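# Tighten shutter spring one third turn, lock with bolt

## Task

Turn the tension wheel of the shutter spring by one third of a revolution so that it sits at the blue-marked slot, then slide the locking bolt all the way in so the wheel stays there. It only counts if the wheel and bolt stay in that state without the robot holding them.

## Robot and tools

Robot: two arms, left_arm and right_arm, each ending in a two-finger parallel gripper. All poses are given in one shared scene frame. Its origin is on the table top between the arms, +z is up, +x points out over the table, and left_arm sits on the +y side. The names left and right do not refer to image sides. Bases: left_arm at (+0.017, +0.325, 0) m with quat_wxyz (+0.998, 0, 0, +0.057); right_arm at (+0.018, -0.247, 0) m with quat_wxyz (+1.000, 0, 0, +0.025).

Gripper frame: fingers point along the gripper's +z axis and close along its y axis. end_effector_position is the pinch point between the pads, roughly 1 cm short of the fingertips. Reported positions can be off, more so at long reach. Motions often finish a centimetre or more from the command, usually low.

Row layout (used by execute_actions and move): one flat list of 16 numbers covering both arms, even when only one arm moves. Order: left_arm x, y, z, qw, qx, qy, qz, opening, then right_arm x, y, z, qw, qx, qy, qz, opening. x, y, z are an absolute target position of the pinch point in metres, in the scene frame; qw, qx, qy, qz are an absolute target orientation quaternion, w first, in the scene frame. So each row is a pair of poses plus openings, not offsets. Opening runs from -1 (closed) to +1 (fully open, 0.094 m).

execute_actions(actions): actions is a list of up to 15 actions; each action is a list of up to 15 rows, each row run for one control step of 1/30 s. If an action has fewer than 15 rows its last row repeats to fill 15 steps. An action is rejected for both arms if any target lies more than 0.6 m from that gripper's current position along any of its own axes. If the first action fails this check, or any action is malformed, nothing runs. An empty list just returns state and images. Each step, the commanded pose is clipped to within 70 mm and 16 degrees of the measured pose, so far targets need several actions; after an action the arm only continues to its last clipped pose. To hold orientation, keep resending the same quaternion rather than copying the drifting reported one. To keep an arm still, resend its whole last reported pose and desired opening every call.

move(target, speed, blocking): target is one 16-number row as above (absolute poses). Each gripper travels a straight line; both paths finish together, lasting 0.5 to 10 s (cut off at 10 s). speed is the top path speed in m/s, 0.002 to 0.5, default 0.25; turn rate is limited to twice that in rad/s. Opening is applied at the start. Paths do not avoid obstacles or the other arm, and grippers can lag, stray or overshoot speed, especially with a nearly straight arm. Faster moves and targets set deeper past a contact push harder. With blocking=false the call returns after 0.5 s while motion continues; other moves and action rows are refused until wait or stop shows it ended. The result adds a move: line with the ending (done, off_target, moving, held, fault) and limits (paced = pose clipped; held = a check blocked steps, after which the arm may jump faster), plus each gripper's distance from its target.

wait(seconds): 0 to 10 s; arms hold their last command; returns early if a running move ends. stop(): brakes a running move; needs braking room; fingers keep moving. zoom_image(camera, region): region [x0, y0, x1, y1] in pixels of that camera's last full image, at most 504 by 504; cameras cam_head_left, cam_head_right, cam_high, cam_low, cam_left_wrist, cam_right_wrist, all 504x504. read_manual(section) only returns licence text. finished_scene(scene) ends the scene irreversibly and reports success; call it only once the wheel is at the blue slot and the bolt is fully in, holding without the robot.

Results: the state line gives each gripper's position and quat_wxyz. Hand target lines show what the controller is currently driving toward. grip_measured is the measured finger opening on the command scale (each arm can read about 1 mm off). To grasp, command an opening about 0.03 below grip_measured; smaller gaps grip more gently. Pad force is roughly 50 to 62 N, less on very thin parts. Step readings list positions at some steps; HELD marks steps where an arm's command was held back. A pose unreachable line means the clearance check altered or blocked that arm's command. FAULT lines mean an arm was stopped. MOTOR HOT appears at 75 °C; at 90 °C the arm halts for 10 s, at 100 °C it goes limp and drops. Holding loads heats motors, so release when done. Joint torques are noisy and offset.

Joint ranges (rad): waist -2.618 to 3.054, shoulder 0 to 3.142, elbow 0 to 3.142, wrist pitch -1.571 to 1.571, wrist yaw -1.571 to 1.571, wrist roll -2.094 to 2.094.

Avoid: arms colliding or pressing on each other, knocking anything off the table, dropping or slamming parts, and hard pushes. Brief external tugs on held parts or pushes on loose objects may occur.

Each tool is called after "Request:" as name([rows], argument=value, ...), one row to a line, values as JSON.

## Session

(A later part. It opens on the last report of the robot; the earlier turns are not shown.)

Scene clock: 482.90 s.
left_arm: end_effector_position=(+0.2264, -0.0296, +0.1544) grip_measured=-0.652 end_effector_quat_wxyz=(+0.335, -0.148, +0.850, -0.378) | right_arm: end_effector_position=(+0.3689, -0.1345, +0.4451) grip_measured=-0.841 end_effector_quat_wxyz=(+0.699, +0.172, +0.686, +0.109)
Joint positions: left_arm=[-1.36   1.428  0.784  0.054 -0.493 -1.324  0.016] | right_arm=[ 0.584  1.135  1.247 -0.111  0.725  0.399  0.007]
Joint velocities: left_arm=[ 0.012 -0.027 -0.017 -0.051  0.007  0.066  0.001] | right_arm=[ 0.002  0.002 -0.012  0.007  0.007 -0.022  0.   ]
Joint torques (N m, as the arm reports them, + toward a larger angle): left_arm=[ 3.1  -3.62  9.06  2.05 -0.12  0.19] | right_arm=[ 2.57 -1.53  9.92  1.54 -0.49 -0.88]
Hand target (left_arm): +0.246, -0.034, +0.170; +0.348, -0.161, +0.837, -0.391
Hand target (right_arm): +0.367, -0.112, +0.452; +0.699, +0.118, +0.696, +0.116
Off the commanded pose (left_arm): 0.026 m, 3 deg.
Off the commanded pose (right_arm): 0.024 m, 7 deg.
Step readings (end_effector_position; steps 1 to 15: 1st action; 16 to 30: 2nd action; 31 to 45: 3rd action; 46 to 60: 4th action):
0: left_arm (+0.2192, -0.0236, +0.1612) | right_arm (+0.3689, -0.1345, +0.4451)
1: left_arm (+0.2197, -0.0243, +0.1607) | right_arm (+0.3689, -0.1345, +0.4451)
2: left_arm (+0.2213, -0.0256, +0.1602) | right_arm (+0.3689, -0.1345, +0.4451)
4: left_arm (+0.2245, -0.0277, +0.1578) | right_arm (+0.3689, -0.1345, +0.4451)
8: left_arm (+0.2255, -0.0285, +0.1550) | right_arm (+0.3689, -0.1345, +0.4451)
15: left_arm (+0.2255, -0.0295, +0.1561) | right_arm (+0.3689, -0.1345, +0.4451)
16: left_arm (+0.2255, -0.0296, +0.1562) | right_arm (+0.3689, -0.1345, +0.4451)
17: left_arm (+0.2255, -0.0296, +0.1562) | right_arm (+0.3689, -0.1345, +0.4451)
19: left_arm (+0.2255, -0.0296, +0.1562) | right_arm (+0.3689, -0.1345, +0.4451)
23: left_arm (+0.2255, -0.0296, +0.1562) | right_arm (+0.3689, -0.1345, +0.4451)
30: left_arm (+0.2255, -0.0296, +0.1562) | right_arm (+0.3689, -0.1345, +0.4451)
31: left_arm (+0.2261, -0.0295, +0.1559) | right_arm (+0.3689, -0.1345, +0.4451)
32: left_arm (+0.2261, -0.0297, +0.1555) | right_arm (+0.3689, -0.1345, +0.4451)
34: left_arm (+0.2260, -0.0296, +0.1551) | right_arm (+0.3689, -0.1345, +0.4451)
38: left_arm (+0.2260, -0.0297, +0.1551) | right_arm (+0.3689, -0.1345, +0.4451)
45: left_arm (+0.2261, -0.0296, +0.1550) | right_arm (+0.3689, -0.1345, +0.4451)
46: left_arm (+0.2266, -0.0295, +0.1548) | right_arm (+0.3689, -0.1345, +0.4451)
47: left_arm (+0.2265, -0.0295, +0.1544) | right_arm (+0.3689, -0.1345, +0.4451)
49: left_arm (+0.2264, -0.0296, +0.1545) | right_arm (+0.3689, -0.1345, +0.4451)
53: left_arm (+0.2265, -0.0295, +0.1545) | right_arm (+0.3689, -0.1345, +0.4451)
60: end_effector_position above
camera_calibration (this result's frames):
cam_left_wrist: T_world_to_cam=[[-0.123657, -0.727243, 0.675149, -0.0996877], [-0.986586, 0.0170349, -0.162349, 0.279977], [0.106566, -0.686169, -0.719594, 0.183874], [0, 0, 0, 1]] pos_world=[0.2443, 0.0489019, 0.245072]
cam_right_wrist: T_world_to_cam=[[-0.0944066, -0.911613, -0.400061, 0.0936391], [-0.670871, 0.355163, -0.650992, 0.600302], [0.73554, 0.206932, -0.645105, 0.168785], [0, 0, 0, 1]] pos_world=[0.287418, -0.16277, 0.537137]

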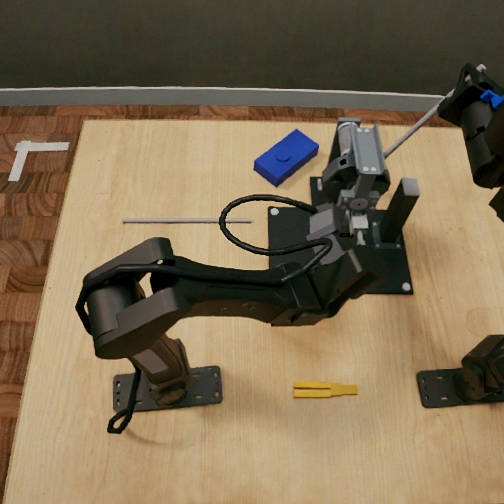

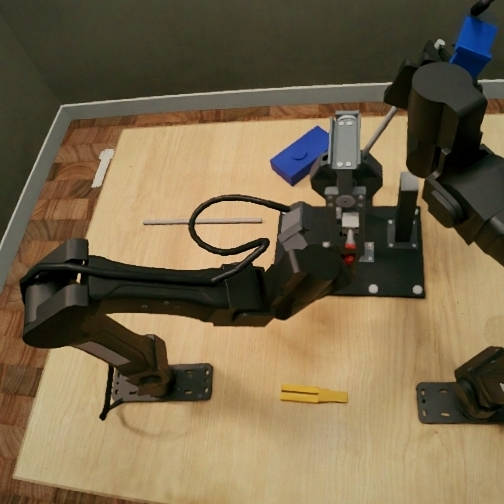

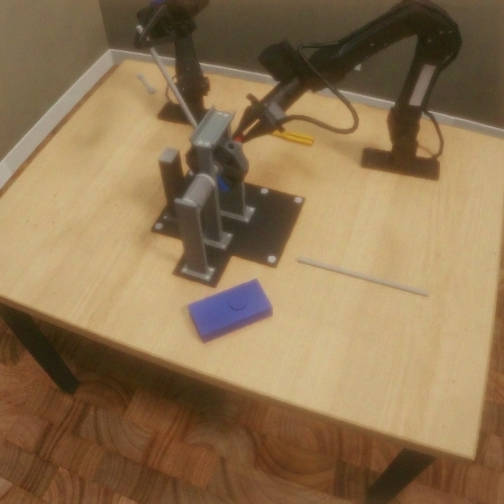

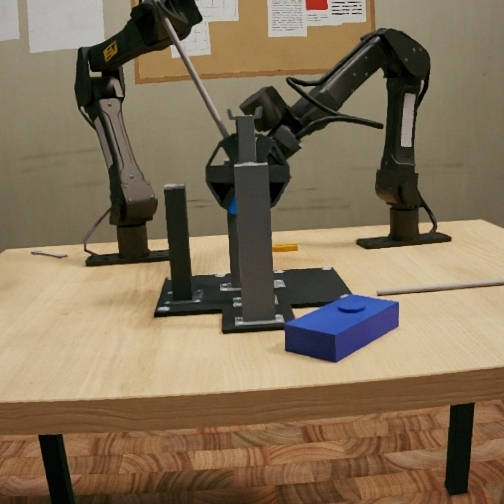

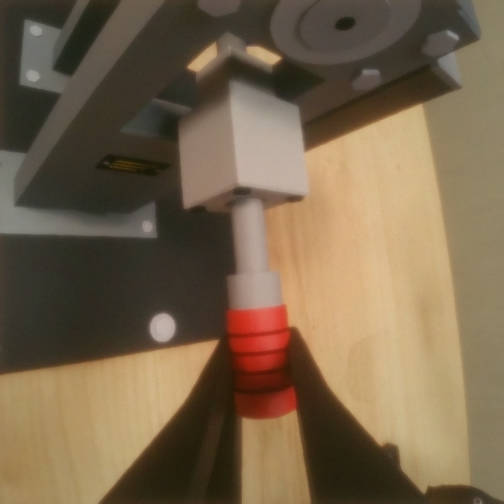

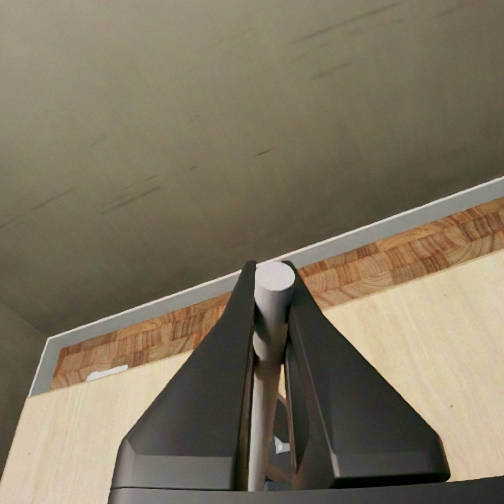

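Request:
execute_actions([
  [[0.247,-0.036,0.169,0.347,-0.162,0.837,-0.391,-0.69,0.368,-0.125,0.448,0.695,0.13,0.695,0.13,-0.88]],
  [[0.247,-0.036,0.169,0.347,-0.162,0.837,-0.391,-0.69,0.368,-0.1324,0.4451,0.6929,0.141,0.6929,0.141,-0.88]],
  [[0.247,-0.036,0.169,0.347,-0.162,0.837,-0.391,-0.69,0.368,-0.141,0.4412,0.690,0.153,0.690,0.153,-0.88]],
])

Scene clock: 495.00 s.
left_arm: end_effector_position=(+0.2264, -0.0296, +0.1544) grip_measured=-0.652 end_effector_quat_wxyz=(+0.335, -0.148, +0.850, -0.378) | right_arm: end_effector_position=(+0.3720, -0.1526, +0.4362) grip_measured=-0.841 end_effector_quat_wxyz=(+0.688, +0.193, +0.686, +0.138)
Joint positions: left_arm=[-1.36   1.428  0.784  0.054 -0.493 -1.324  0.016] | right_arm=[ 0.495  1.096  1.207 -0.13   0.622  0.484  0.007]
Joint velocities: left_arm=[ 0.007 -0.007  0.002 -0.007 -0.007  0.007  0.   ] | right_arm=[ 0.002 -0.027 -0.012  0.037 -0.095 -0.007 -0.001]
Joint torques (N m, as the arm reports them, + toward a larger angle): left_arm=[ 3.11 -3.61  9.06  2.05 -0.13  0.19] | right_arm=[ 0.33 -3.83  7.08  1.81 -0.57 -0.58]
Hand target (left_arm): +0.246, -0.034, +0.170; +0.348, -0.162, +0.837, -0.390
Hand target (right_arm): +0.368, -0.141, +0.441; +0.690, +0.155, +0.690, +0.152
Off the commanded pose (left_arm): 0.026 m, 3 deg.
Off the commanded pose (right_arm): 0.013 m, 5 deg.
Step readings (end_effector_position; steps 1 to 15: 1st action; 16 to 30: 2nd action; 31 to 45: 3rd action):
0: left_arm (+0.2264, -0.0296, +0.1544) | right_arm (+0.3689, -0.1345, +0.4451)
1: left_arm (+0.2264, -0.0296, +0.1544) | right_arm (+0.3693, -0.1347, +0.4450)
2: left_arm (+0.2264, -0.0296, +0.1544) | right_arm (+0.3701, -0.1355, +0.4447)
4: left_arm (+0.2264, -0.0296, +0.1544) | right_arm (+0.3712, -0.1369, +0.4440)
8: left_arm (+0.2264, -0.0296, +0.1544) | right_arm (+0.3718, -0.1369, +0.4438)
15: left_arm (+0.2264, -0.0296, +0.1544) | right_arm (+0.3720, -0.1369, +0.4437)
16: left_arm (+0.2264, -0.0296, +0.1544) | right_arm (+0.3719, -0.1377, +0.4440)
17: left_arm (+0.2264, -0.0296, +0.1544) | right_arm (+0.3719, -0.1394, +0.4431)
19: left_arm (+0.2264, -0.0296, +0.1544) | right_arm (+0.3717, -0.1428, +0.4414)
23: left_arm (+0.2264, -0.0296, +0.1544) | right_arm (+0.3718, -0.1437, +0.4408)
30: left_arm (+0.2264, -0.0296, +0.1544) | right_arm (+0.3720, -0.1437, +0.4407)
31: left_arm (+0.2264, -0.0296, +0.1544) | right_arm (+0.3721, -0.1445, +0.4405)
32: left_arm (+0.2264, -0.0296, +0.1544) | right_arm (+0.3721, -0.1472, +0.4391)
34: left_arm (+0.2264, -0.0296, +0.1544) | right_arm (+0.3718, -0.1517, +0.4368)
38: left_arm (+0.2264, -0.0296, +0.1544) | right_arm (+0.3718, -0.1527, +0.4362)
45: end_effector_position above
camera_calibration (this result's frames):
cam_left_wrist: T_world_to_cam=[[-0.123657, -0.727243, 0.675149, -0.0996877], [-0.986586, 0.0170349, -0.162349, 0.279977], [0.106566, -0.686169, -0.719594, 0.183874], [0, 0, 0, 1]] pos_world=[0.2443, 0.0489019, 0.245072]
cam_right_wrist: T_world_to_cam=[[-0.086105, -0.880654, -0.465869, 0.104245], [-0.68211, 0.392933, -0.616709, 0.597996], [0.726163, 0.264672, -0.634537, 0.172226], [0, 0, 0, 1]] pos_world=[0.29181, -0.188752, 0.526637]

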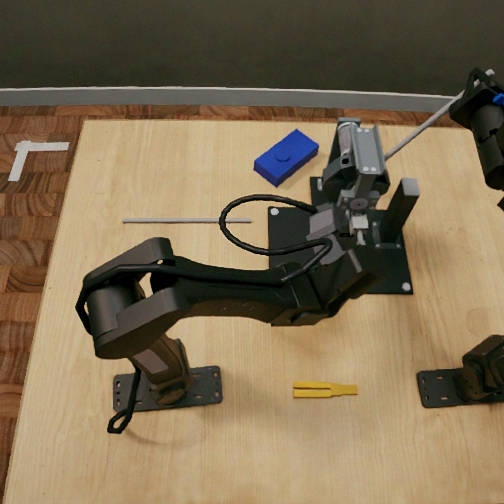

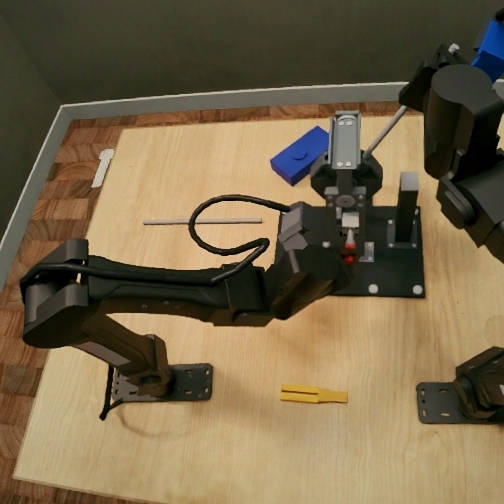

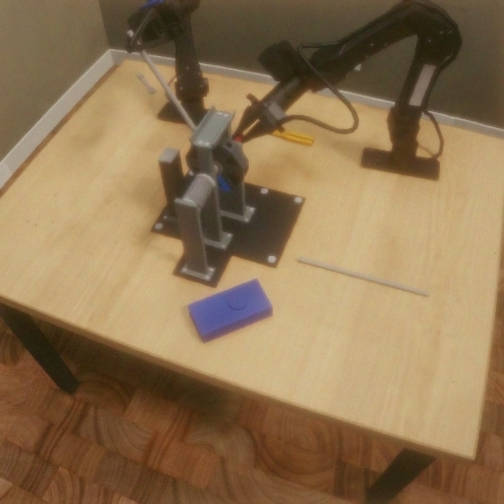

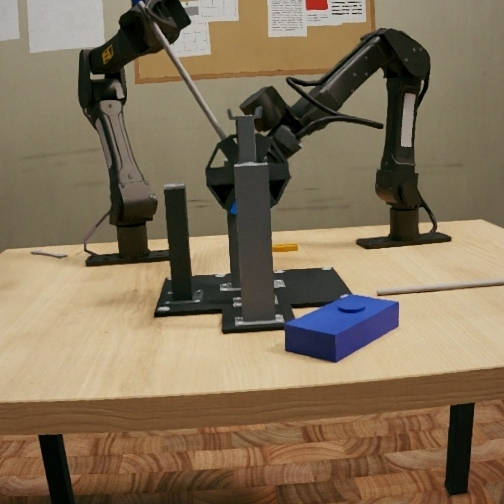

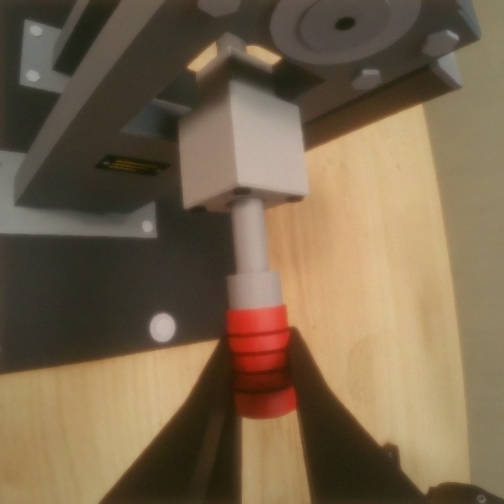

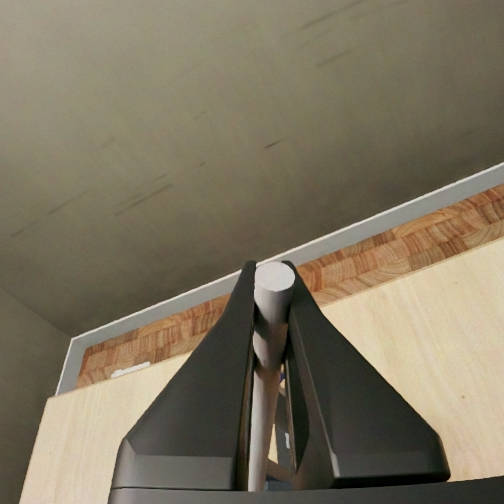

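The wheel now sits about centred on the slot and the bolt still hasn't moved, which points to bolt friction. Increasing the push gradually.

Request:
execute_actions([
  [[0.253,-0.036,0.169,0.347,-0.162,0.837,-0.391,-0.69,0.368,-0.141,0.4412,0.690,0.153,0.690,0.153,-0.88]],
  [[0.259,-0.036,0.169,0.347,-0.162,0.837,-0.391,-0.69,0.368,-0.141,0.4412,0.690,0.153,0.690,0.153,-0.88]],
  [[0.265,-0.036,0.169,0.347,-0.162,0.837,-0.391,-0.69,0.368,-0.141,0.4412,0.690,0.153,0.690,0.153,-0.88]],
])

Scene clock: 499.43 s.
left_arm: end_effector_position=(+0.2318, -0.0295, +0.1544) grip_measured=-0.652 end_effector_quat_wxyz=(+0.321, -0.137, +0.859, -0.375) | right_arm: end_effector_position=(+0.3720, -0.1525, +0.4362) grip_measured=-0.841 end_effector_quat_wxyz=(+0.688, +0.193, +0.686, +0.138)
Joint positions: left_arm=[-1.321  1.427  0.803  0.025 -0.427 -1.297  0.016] | right_arm=[ 0.495  1.096  1.207 -0.13   0.622  0.484  0.007]
Joint velocities: left_arm=[ 0.002 -0.002  0.012  0.007 -0.007  0.037  0.   ] | right_arm=[-0.002 -0.002  0.002 -0.022 -0.037 -0.007 -0.001]
Joint torques (N m, as the arm reports them, + toward a larger angle): left_arm=[ 4.36 -2.2   8.88  2.46 -0.29  0.23] | right_arm=[ 0.32 -3.81  6.97  1.85 -0.56 -0.59]
Hand target (left_arm): +0.263, -0.032, +0.170; +0.348, -0.162, +0.837, -0.389
Hand target (right_arm): +0.368, -0.141, +0.441; +0.691, +0.154, +0.690, +0.152
Off the commanded pose (left_arm): 0.037 m, 5 deg.
Off the commanded pose (right_arm): 0.013 m, 5 deg.
Step readings (end_effector_position; steps 1 to 15: 1st action; 16 to 30: 2nd action; 31 to 45: 3rd action):
0: left_arm (+0.2264, -0.0296, +0.1544) | right_arm (+0.3720, -0.1525, +0.4362)
1: left_arm (+0.2268, -0.0294, +0.1543) | right_arm (+0.3720, -0.1525, +0.4362)
2: left_arm (+0.2268, -0.0294, +0.1545) | right_arm (+0.3720, -0.1525, +0.4362)
4: left_arm (+0.2266, -0.0295, +0.1543) | right_arm (+0.3720, -0.1525, +0.4362)
8: left_arm (+0.2267, -0.0295, +0.1543) | right_arm (+0.3720, -0.1525, +0.4362)
15: left_arm (+0.2266, -0.0295, +0.1543) | right_arm (+0.3720, -0.1525, +0.4362)
16: left_arm (+0.2271, -0.0294, +0.1544) | right_arm (+0.3720, -0.1525, +0.4362)
17: left_arm (+0.2280, -0.0294, +0.1549) | right_arm (+0.3720, -0.1525, +0.4362)
19: left_arm (+0.2315, -0.0295, +0.1549) | right_arm (+0.3720, -0.1525, +0.4362)
23: left_arm (+0.2316, -0.0295, +0.1549) | right_arm (+0.3720, -0.1525, +0.4362)
30: left_arm (+0.2316, -0.0295, +0.1550) | right_arm (+0.3720, -0.1525, +0.4362)
31: left_arm (+0.2319, -0.0294, +0.1548) | right_arm (+0.3720, -0.1525, +0.4362)
32: left_arm (+0.2319, -0.0295, +0.1546) | right_arm (+0.3720, -0.1525, +0.4362)
34: left_arm (+0.2319, -0.0296, +0.1545) | right_arm (+0.3720, -0.1525, +0.4362)
38: left_arm (+0.2318, -0.0295, +0.1544) | right_arm (+0.3720, -0.1525, +0.4362)
45: end_effector_position above
camera_calibration (this result's frames):
cam_left_wrist: T_world_to_cam=[[-0.130126, -0.73328, 0.667359, -0.096388], [-0.989025, 0.0484959, -0.139561, 0.283312], [0.0699728, -0.678195, -0.731543, 0.193873], [0, 0, 0, 1]] pos_world=[0.254094, 0.0470647, 0.245691]
cam_right_wrist: T_world_to_cam=[[-0.0857623, -0.880507, -0.466211, 0.104349], [-0.682242, 0.392915, -0.616574, 0.59796], [0.726079, 0.26519, -0.634416, 0.172261], [0, 0, 0, 1]] pos_world=[0.291827, -0.188749, 0.526621]

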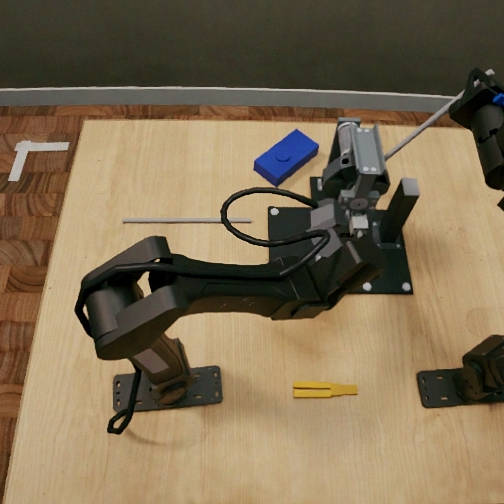

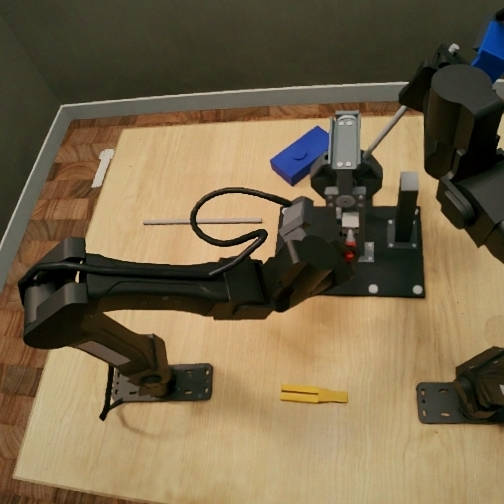

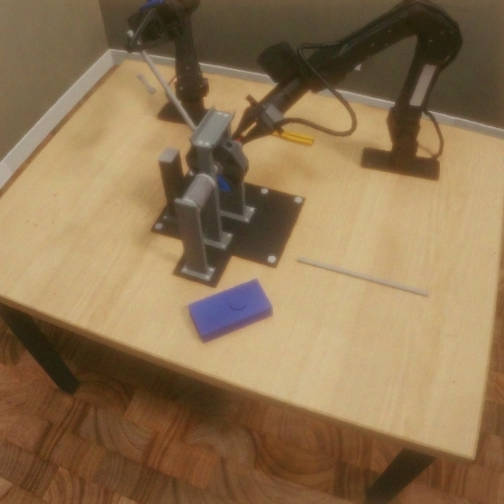

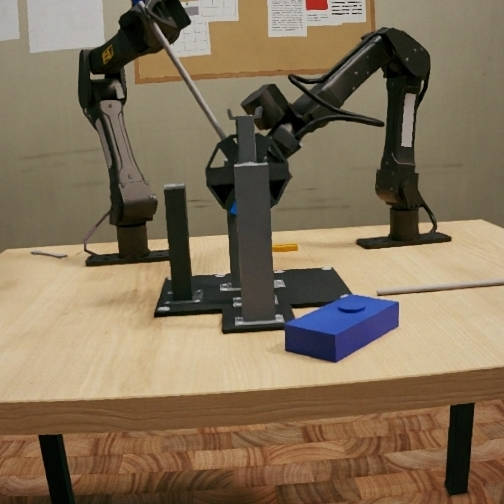

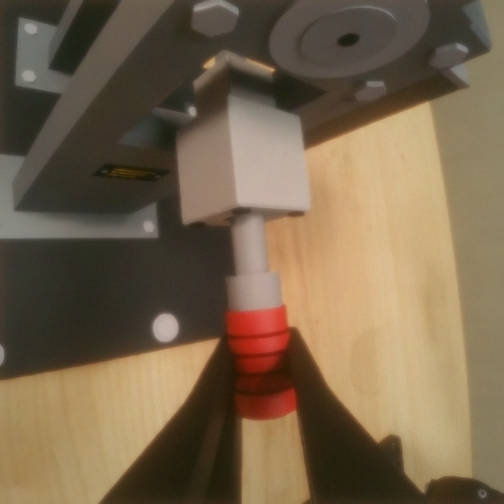

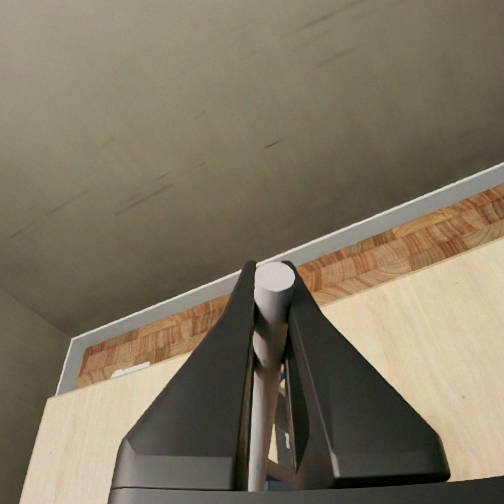

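Request:
execute_actions([
  [[0.265,-0.036,0.169,0.347,-0.162,0.837,-0.391,-0.69,0.368,-0.130,0.446,0.6929,0.141,0.6929,0.141,-0.88]],
  [[0.267,-0.036,0.169,0.347,-0.162,0.837,-0.391,-0.69,0.368,-0.122,0.449,0.695,0.13,0.695,0.13,-0.88]],
  [[0.270,-0.036,0.169,0.347,-0.162,0.837,-0.391,-0.69,0.368,-0.116,0.4515,0.6964,0.1228,0.6964,0.1228,-0.88]],
])

Scene clock: 506.03 s.
left_arm: end_effector_position=(+0.2483, -0.0295, +0.1559) grip_measured=-0.652 end_effector_quat_wxyz=(+0.325, -0.144, +0.855, -0.378) | right_arm: end_effector_position=(+0.3688, -0.1402, +0.4423) grip_measured=-0.841 end_effector_quat_wxyz=(+0.696, +0.181, +0.686, +0.112)
Joint positions: left_arm=[-1.273  1.45   0.816  0.058 -0.398 -1.275  0.016] | right_arm=[ 0.567  1.125  1.238 -0.122  0.716  0.424  0.007]
Joint velocities: left_arm=[ 0.002  0.002 -0.032 -0.022 -0.066  0.007  0.001] | right_arm=[ 0.017 -0.002  0.007 -0.022  0.037 -0.051  0.   ]
Joint torques (N m, as the arm reports them, + toward a larger angle): left_arm=[ 2.11 -2.94  8.84  2.27 -0.4   0.11] | right_arm=[ 2.66 -1.58  9.81  1.68 -0.53 -0.93]
Hand target (left_arm): +0.269, -0.034, +0.170; +0.348, -0.162, +0.837, -0.390
Hand target (right_arm): +0.367, -0.117, +0.451; +0.698, +0.124, +0.695, +0.123
Off the commanded pose (left_arm): 0.026 m, 4 deg.
Off the commanded pose (right_arm): 0.026 m, 7 deg.
Step readings (end_effector_position; steps 1 to 15: 1st action; 16 to 30: 2nd action; 31 to 45: 3rd action):
0: left_arm (+0.2318, -0.0295, +0.1544) | right_arm (+0.3720, -0.1525, +0.4362)
1: left_arm (+0.2318, -0.0295, +0.1544) | right_arm (+0.3717, -0.1525, +0.4362)
2: left_arm (+0.2318, -0.0295, +0.1544) | right_arm (+0.3711, -0.1521, +0.4363)
4: left_arm (+0.2318, -0.0295, +0.1544) | right_arm (+0.3703, -0.1520, +0.4363)
8: left_arm (+0.2318, -0.0295, +0.1544) | right_arm (+0.3698, -0.1521, +0.4364)
15: left_arm (+0.2318, -0.0295, +0.1544) | right_arm (+0.3696, -0.1523, +0.4364)
16: left_arm (+0.2319, -0.0295, +0.1543) | right_arm (+0.3694, -0.1516, +0.4361)
17: left_arm (+0.2320, -0.0294, +0.1544) | right_arm (+0.3688, -0.1504, +0.4370)
19: left_arm (+0.2319, -0.0295, +0.1543) | right_arm (+0.3685, -0.1480, +0.4384)
23: left_arm (+0.2318, -0.0295, +0.1543) | right_arm (+0.3687, -0.1471, +0.4387)
30: left_arm (+0.2319, -0.0295, +0.1544) | right_arm (+0.3685, -0.1470, +0.4388)
31: left_arm (+0.2321, -0.0294, +0.1542) | right_arm (+0.3683, -0.1466, +0.4392)
32: left_arm (+0.2320, -0.0294, +0.1542) | right_arm (+0.3682, -0.1449, +0.4401)
34: left_arm (+0.2321, -0.0294, +0.1543) | right_arm (+0.3684, -0.1419, +0.4414)
38: left_arm (+0.2440, -0.0293, +0.1557) | right_arm (+0.3687, -0.1403, +0.4423)
45: end_effector_position above
camera_calibration (this result's frames):
cam_left_wrist: T_world_to_cam=[[-0.124346, -0.726429, 0.675898, -0.097845], [-0.988779, 0.0338782, -0.145496, 0.300212], [0.0827942, -0.686406, -0.72249, 0.18899], [0, 0, 0, 1]] pos_world=[0.269029, 0.0484759, 0.246357]
cam_right_wrist: T_world_to_cam=[[-0.103114, -0.902824, -0.417463, 0.0995284], [-0.671469, 0.372818, -0.640419, 0.598432], [0.733824, 0.214277, -0.644661, 0.169729], [0, 0, 0, 1]] pos_world=[0.28754, -0.169619, 0.534215]

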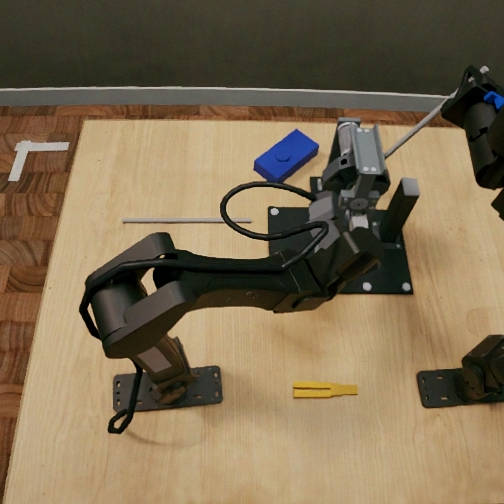

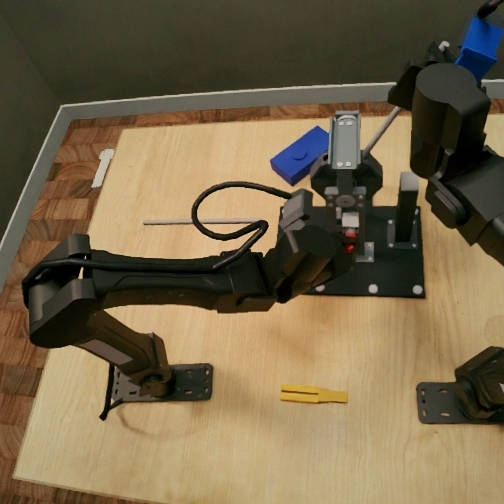

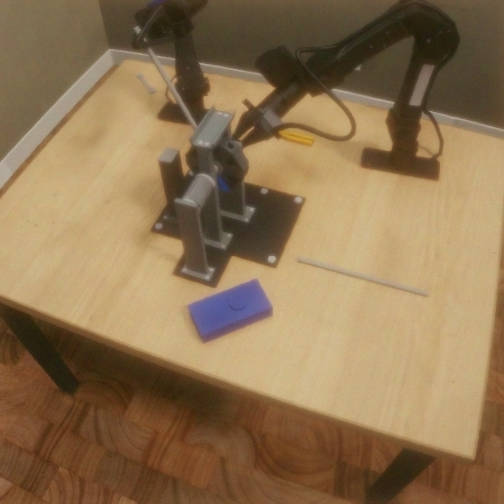

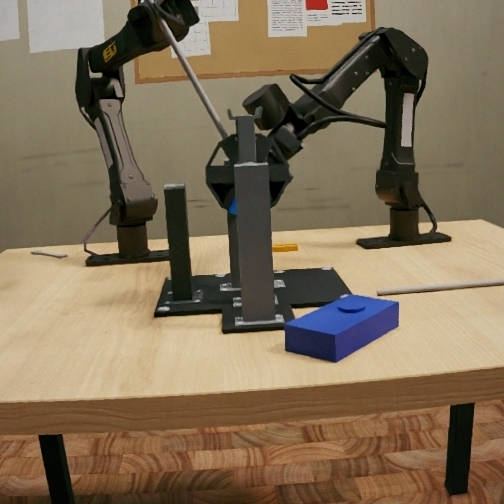

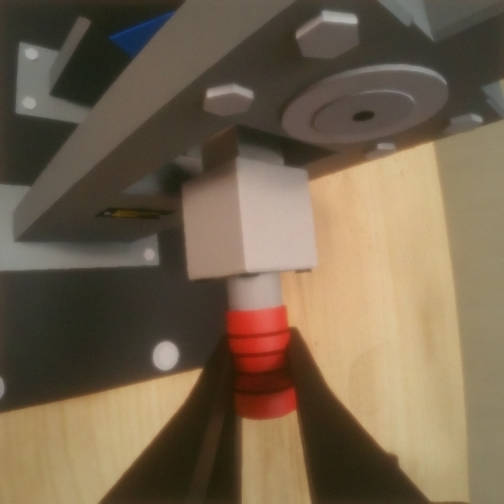

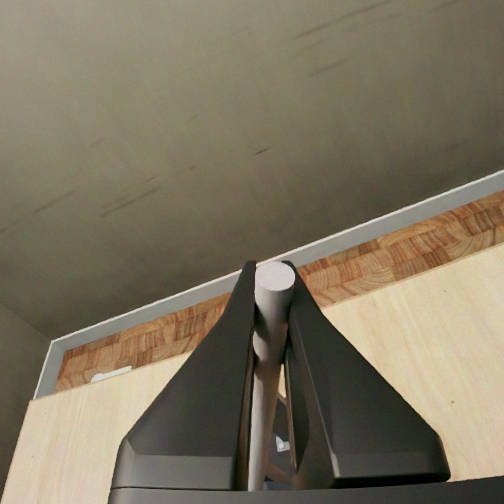

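The bolt travelled the full 22 mm. One firmer push to seat it, then easing the wheel onto the bolt and releasing.

Request:
execute_actions([
  [[0.283,-0.036,0.169,0.347,-0.162,0.837,-0.391,-0.69,0.368,-0.116,0.4515,0.6964,0.1228,0.6964,0.1228,-0.88]],
  [[0.270,-0.036,0.169,0.347,-0.162,0.837,-0.391,-0.69,0.368,-0.1324,0.4451,0.6929,0.141,0.6929,0.141,-0.88]],
  [[0.255,-0.034,0.169,0.347,-0.162,0.837,-0.391,-0.69,0.368,-0.145,0.44,0.689,0.159,0.689,0.159,-0.88]],
  [[0.253,-0.034,0.169,0.347,-0.162,0.837,-0.391,-0.2,0.368,-0.157,0.433,0.685,0.177,0.685,0.177,-0.88]],
])

Scene clock: 517.10 s.
left_arm: end_effector_position=(+0.2519, -0.0323, +0.1657) grip_measured=-0.202 end_effector_quat_wxyz=(+0.339, -0.160, +0.841, -0.390) | right_arm: end_effector_position=(+0.3724, -0.1543, +0.4321) grip_measured=-0.841 end_effector_quat_wxyz=(+0.683, +0.182, +0.685, +0.175)
Joint positions: left_arm=[-1.284  1.454  0.825  0.086 -0.44  -1.295  0.038] | right_arm=[ 0.436  1.062  1.163 -0.108  0.494  0.513  0.007]
Joint velocities: left_arm=[-0.002 -0.012 -0.012  0.051 -0.037  0.007  0.001] | right_arm=[-0.017 -0.012  0.002 -0.066  0.037  0.095  0.   ]
Joint torques (N m, as the arm reports them, + toward a larger angle): left_arm=[-0.53 -5.18  6.73  1.83 -0.38  0.04] | right_arm=[-0.94 -3.89  6.48  1.75 -0.16 -0.09]
Hand target (left_arm): +0.253, -0.034, +0.169; +0.347, -0.162, +0.837, -0.390
Hand target (right_arm): +0.368, -0.157, +0.433; +0.684, +0.177, +0.685, +0.177
Off the commanded pose (left_arm): 0.004 m, 1 deg.
Off the commanded pose (right_arm): 0.005 m, 1 deg.
Step readings (end_effector_position; steps 1 to 15: 1st action; 16 to 30: 2nd action; 31 to 45: 3rd action; 46 to 60: 4th action):
0: left_arm (+0.2483, -0.0295, +0.1559) | right_arm (+0.3688, -0.1402, +0.4423)
1: left_arm (+0.2489, -0.0293, +0.1554) | right_arm (+0.3688, -0.1402, +0.4423)
2: left_arm (+0.2491, -0.0294, +0.1549) | right_arm (+0.3688, -0.1402, +0.4423)
4: left_arm (+0.2489, -0.0295, +0.1549) | right_arm (+0.3688, -0.1402, +0.4423)
8: left_arm (+0.2488, -0.0294, +0.1548) | right_arm (+0.3688, -0.1402, +0.4423)
15: left_arm (+0.2488, -0.0294, +0.1547) | right_arm (+0.3688, -0.1402, +0.4423)
16: left_arm (+0.2483, -0.0295, +0.1551) | right_arm (+0.3692, -0.1406, +0.4426)
17: left_arm (+0.2484, -0.0293, +0.1552) | right_arm (+0.3702, -0.1419, +0.4421)
19: left_arm (+0.2483, -0.0294, +0.1554) | right_arm (+0.3717, -0.1432, +0.4413)
23: left_arm (+0.2483, -0.0294, +0.1554) | right_arm (+0.3721, -0.1431, +0.4412)
30: left_arm (+0.2483, -0.0294, +0.1554) | right_arm (+0.3723, -0.1429, +0.4412)
31: left_arm (+0.2477, -0.0296, +0.1559) | right_arm (+0.3725, -0.1442, +0.4405)
32: left_arm (+0.2477, -0.0296, +0.1565) | right_arm (+0.3725, -0.1458, +0.4392)
34: left_arm (+0.2478, -0.0295, +0.1564) | right_arm (+0.3719, -0.1454, +0.4372)
38: left_arm (+0.2478, -0.0295, +0.1565) | right_arm (+0.3724, -0.1438, +0.4377)
45: left_arm (+0.2479, -0.0295, +0.1565) | right_arm (+0.3728, -0.1436, +0.4378)
46: left_arm (+0.2479, -0.0297, +0.1569) | right_arm (+0.3730, -0.1448, +0.4372)
47: left_arm (+0.2485, -0.0302, +0.1584) | right_arm (+0.3730, -0.1484, +0.4355)
49: left_arm (+0.2497, -0.0312, +0.1613) | right_arm (+0.3724, -0.1541, +0.4324)
53: left_arm (+0.2511, -0.0320, +0.1642) | right_arm (+0.3722, -0.1546, +0.4319)
60: end_effector_position above
camera_calibration (this result's frames):
cam_left_wrist: T_world_to_cam=[[-0.115567, -0.705953, 0.698766, -0.11135], [-0.985628, -0.00576306, -0.168833, 0.30712], [0.123215, -0.708235, -0.695141, 0.178452], [0, 0, 0, 1]] pos_world=[0.267849, 0.0495476, 0.253709]
cam_right_wrist: T_world_to_cam=[[-0.0213651, -0.866764, -0.498261, 0.0928972], [-0.701206, 0.368233, -0.610504, 0.597017], [0.712639, 0.33634, -0.615647, 0.177689], [0, 0, 0, 1]] pos_world=[0.293988, -0.199086, 0.520162]

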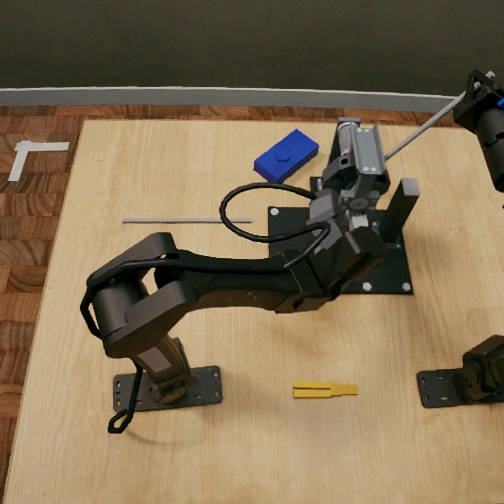

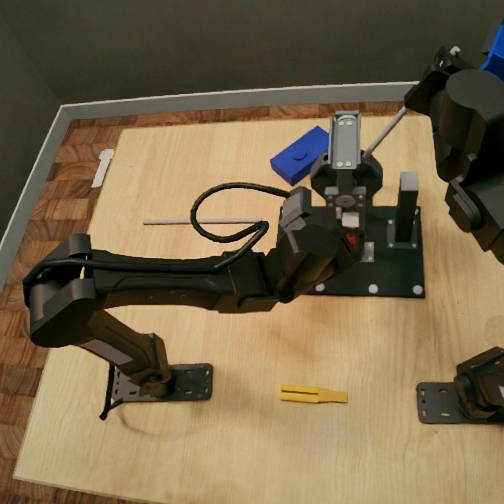

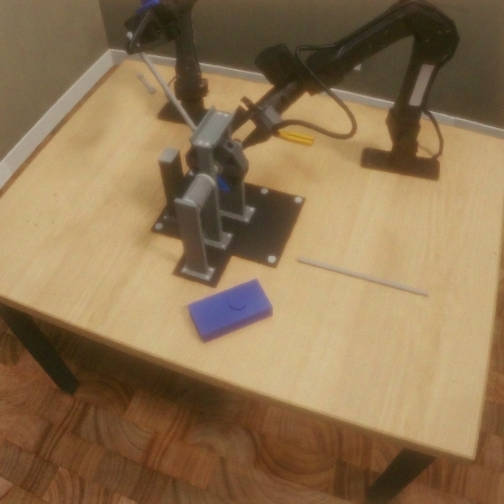

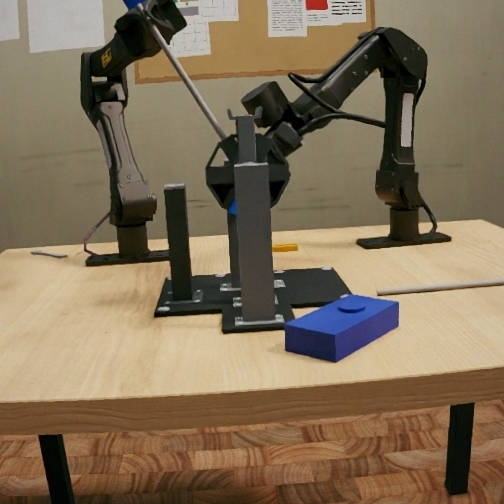

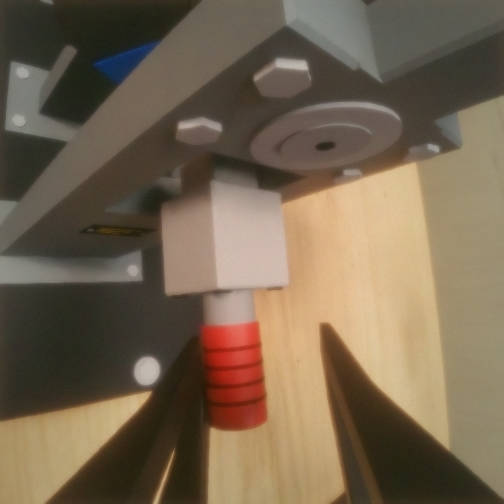

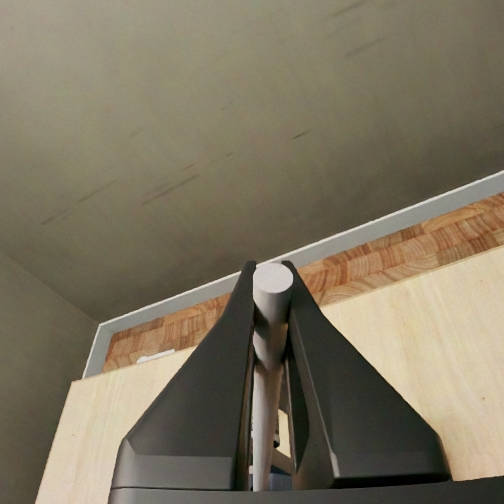

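Request:
execute_actions([
  [[0.245,-0.024,0.170,0.347,-0.162,0.837,-0.391,0.2,0.368,-0.165,0.428,0.682,0.187,0.682,0.187,-0.88]],
  [[0.23,-0.008,0.180,0.347,-0.162,0.837,-0.391,0.2,0.368,-0.167,0.427,0.682,0.187,0.682,0.187,-0.2]],
])

Request:
move(target=[0.2,0.03,0.2,0.347,-0.162,0.837,-0.391,0.2,0.315,-0.17,0.43,0.682,0.187,0.682,0.187,-0.2], speed=0.15)

Scene clock: 522.30 s.
left_arm: end_effector_position=(+0.2311, -0.0142, +0.1813) grip_measured=+0.198 end_effector_quat_wxyz=(+0.340, -0.162, +0.836, -0.400) | right_arm: end_effector_position=(+0.3726, -0.1611, +0.4252) grip_measured=-0.201 end_effector_quat_wxyz=(+0.679, +0.188, +0.684, +0.190)
Joint positions: left_arm=[-1.329  1.325  0.772  0.023 -0.478 -1.322  0.056] | right_arm=[ 0.393  1.039  1.125 -0.093  0.438  0.544  0.038]
Joint velocities: left_arm=[-0.007 -0.007 -0.007 -0.125 -0.022  0.095  0.001] | right_arm=[ 0.007 -0.027  0.002 -0.022 -0.022 -0.066 -0.001]
Joint torques (N m, as the arm reports them, + toward a larger angle): left_arm=[-0.47 -5.82  5.61  1.67 -0.41  0.05] | right_arm=[-1.16 -3.85  6.66  1.76 -0.02 -0.11]
Hand target (left_arm): +0.230, -0.008, +0.180; +0.347, -0.162, +0.837, -0.391
Hand target (right_arm): +0.368, -0.167, +0.427; +0.682, +0.187, +0.682, +0.187
Off the commanded pose (left_arm): 0.006 m, 1 deg.
Off the commanded pose (right_arm): 0.008 m, 1 deg.
Step readings (end_effector_position; steps 1 to 15: 1st action; 16 to 30: 2nd action):
0: left_arm (+0.2521, -0.0323, +0.1660) | right_arm (+0.3724, -0.1544, +0.4322)
1: left_arm (+0.2516, -0.0319, +0.1661) | right_arm (+0.3725, -0.1551, +0.4319)
2: left_arm (+0.2504, -0.0312, +0.1662) | right_arm (+0.3726, -0.1575, +0.4305)
4: left_arm (+0.2476, -0.0300, +0.1665) | right_arm (+0.3723, -0.1608, +0.4285)
8: left_arm (+0.2465, -0.0299, +0.1678) | right_arm (+0.3722, -0.1612, +0.4283)
15: left_arm (+0.2468, -0.0296, +0.1678) | right_arm (+0.3723, -0.1612, +0.4282)
16: left_arm (+0.2452, -0.0282, +0.1689) | right_arm (+0.3724, -0.1611, +0.4282)
17: left_arm (+0.2416, -0.0245, +0.1696) | right_arm (+0.3726, -0.1613, +0.4282)
19: left_arm (+0.2343, -0.0188, +0.1750) | right_arm (+0.3727, -0.1620, +0.4277)
23: left_arm (+0.2312, -0.0165, +0.1843) | right_arm (+0.3725, -0.1616, +0.4256)
30: end_effector_position above
camera_calibration (this result's frames):
cam_left_wrist: T_world_to_cam=[[-0.121742, -0.689877, 0.713617, -0.112901], [-0.98437, -0.00826102, -0.175918, 0.290325], [0.127257, -0.72388, -0.678088, 0.20042], [0, 0, 0, 1]] pos_world=[0.246538, 0.0695905, 0.267544]
cam_right_wrist: T_world_to_cam=[[-0.00982296, -0.850968, -0.525125, 0.0932123], [-0.706883, 0.377346, -0.598269, 0.59383], [0.707262, 0.365325, -0.605242, 0.17786], [0, 0, 0, 1]] pos_world=[0.29489, -0.209736, 0.511867]

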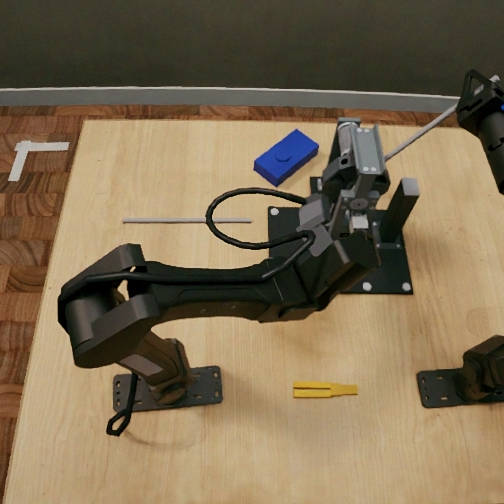

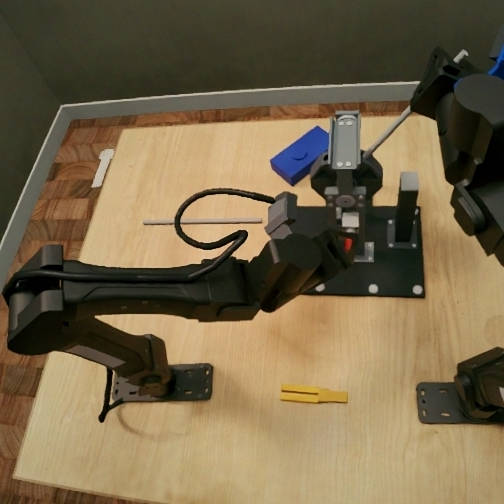

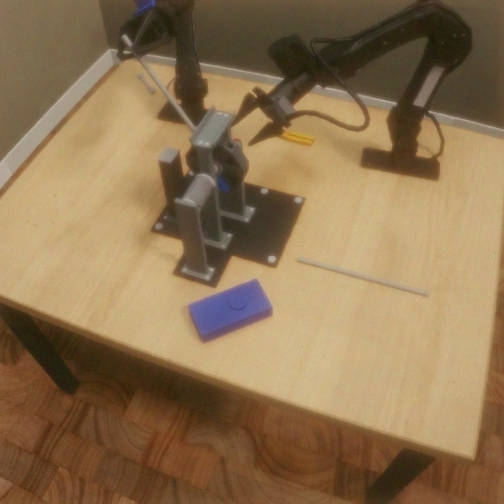

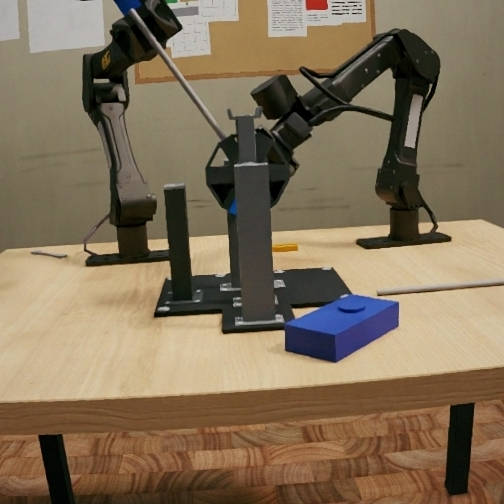

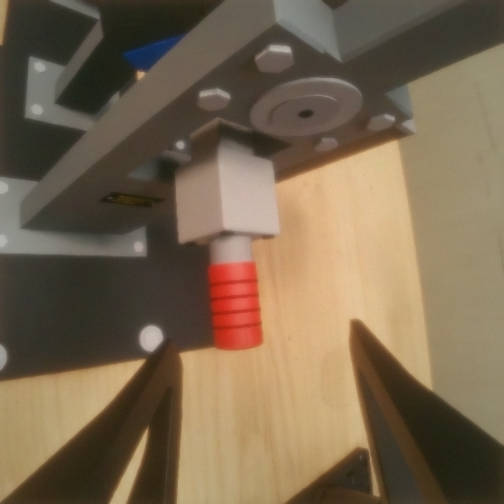

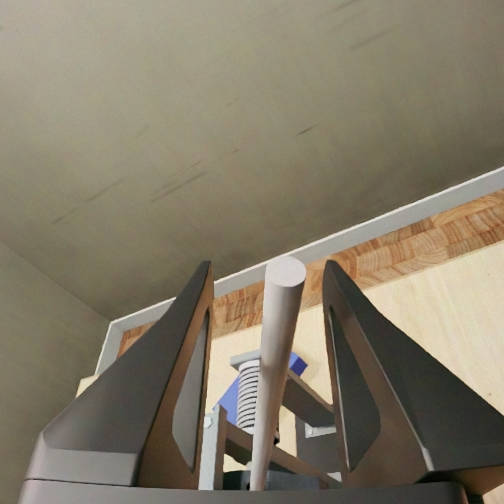

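Scene clock: 523.37 s.
left_arm: end_effector_position=(+0.2009, +0.0233, +0.2020) grip_measured=+0.198 end_effector_quat_wxyz=(+0.339, -0.163, +0.836, -0.399) | right_arm: end_effector_position=(+0.3170, -0.1711, +0.4371) grip_measured=-0.201 end_effector_quat_wxyz=(+0.686, +0.193, +0.675, +0.192)
Joint positions: left_arm=[-1.402  1.107  0.727 -0.175 -0.54  -1.369  0.056] | right_arm=[ 0.509  0.861  1.093 -0.216  0.565  0.542  0.038]
Joint velocities: left_arm=[ 0.012 -0.002  0.012 -0.037 -0.037  0.022 -0.001] | right_arm=[-0.007 -0.007 -0.017 -0.022 -0.007  0.022  0.001]
Joint torques (N m, as the arm reports them, + toward a larger angle): left_arm=[-0.55 -4.34  5.5   1.62 -0.45 -0.01] | right_arm=[ 1.02 -0.87  5.95  1.69  0.09 -0.14]
Hand target (left_arm): +0.200, +0.030, +0.199; +0.346, -0.162, +0.837, -0.391
Hand target (right_arm): +0.315, -0.169, +0.431; +0.683, +0.186, +0.682, +0.186
Off the commanded pose (left_arm): 0.007 m, 1 deg.
Off the commanded pose (right_arm): 0.007 m, 1 deg.
move: done
camera_calibration (this result's frames):
cam_left_wrist: T_world_to_cam=[[-0.118129, -0.690229, 0.713884, -0.106265], [-0.984911, -0.0101238, -0.172765, 0.264087], [0.126475, -0.72352, -0.678618, 0.245705], [0, 0, 0, 1]] pos_world=[0.216474, 0.107099, 0.288226]
cam_right_wrist: T_world_to_cam=[[-0.00807704, -0.845406, -0.534063, 0.0947896], [-0.69045, 0.391047, -0.608574, 0.567067], [0.723335, 0.363828, -0.586869, 0.21458], [0, 0, 0, 1]] pos_world=[0.237084, -0.219684, 0.521656]

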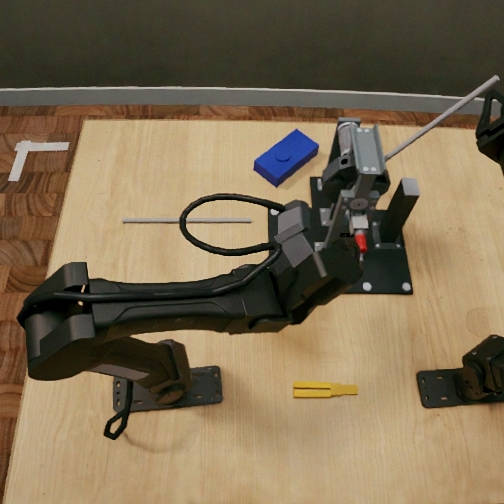

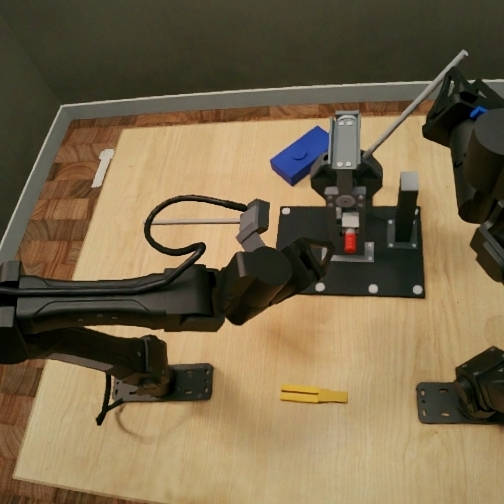

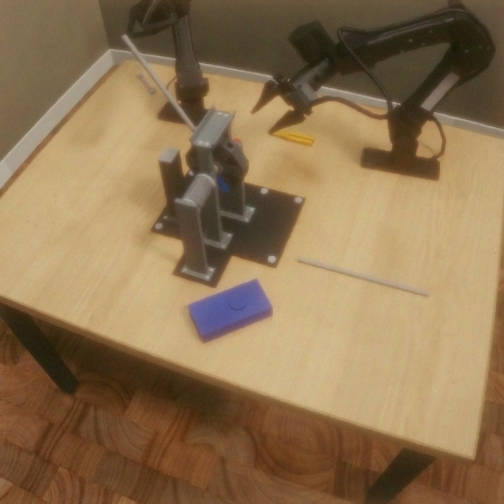

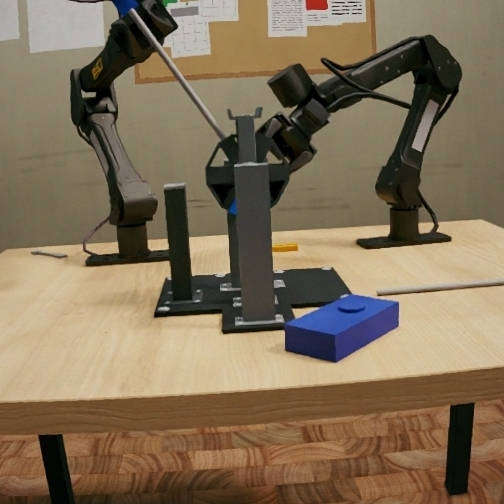

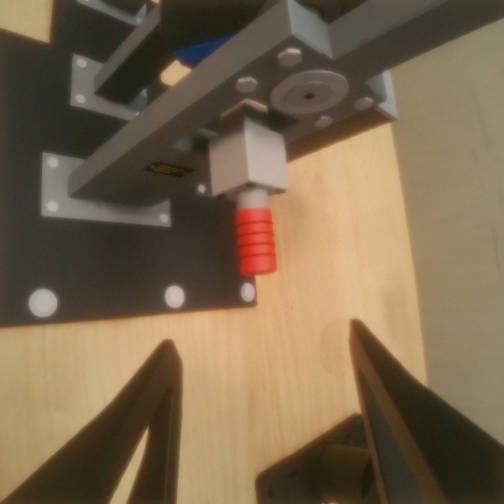

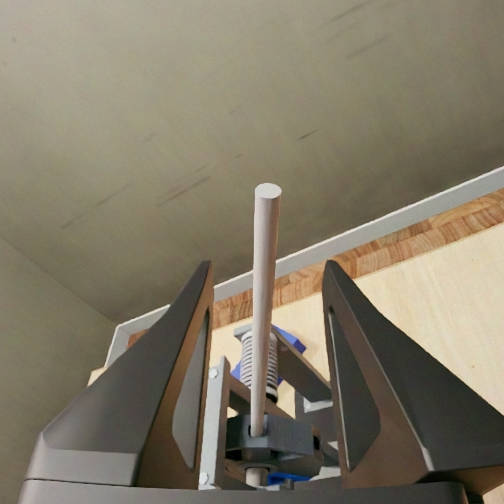

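Request:
finished_scene(scene=1)

The scene is finished: the task was done.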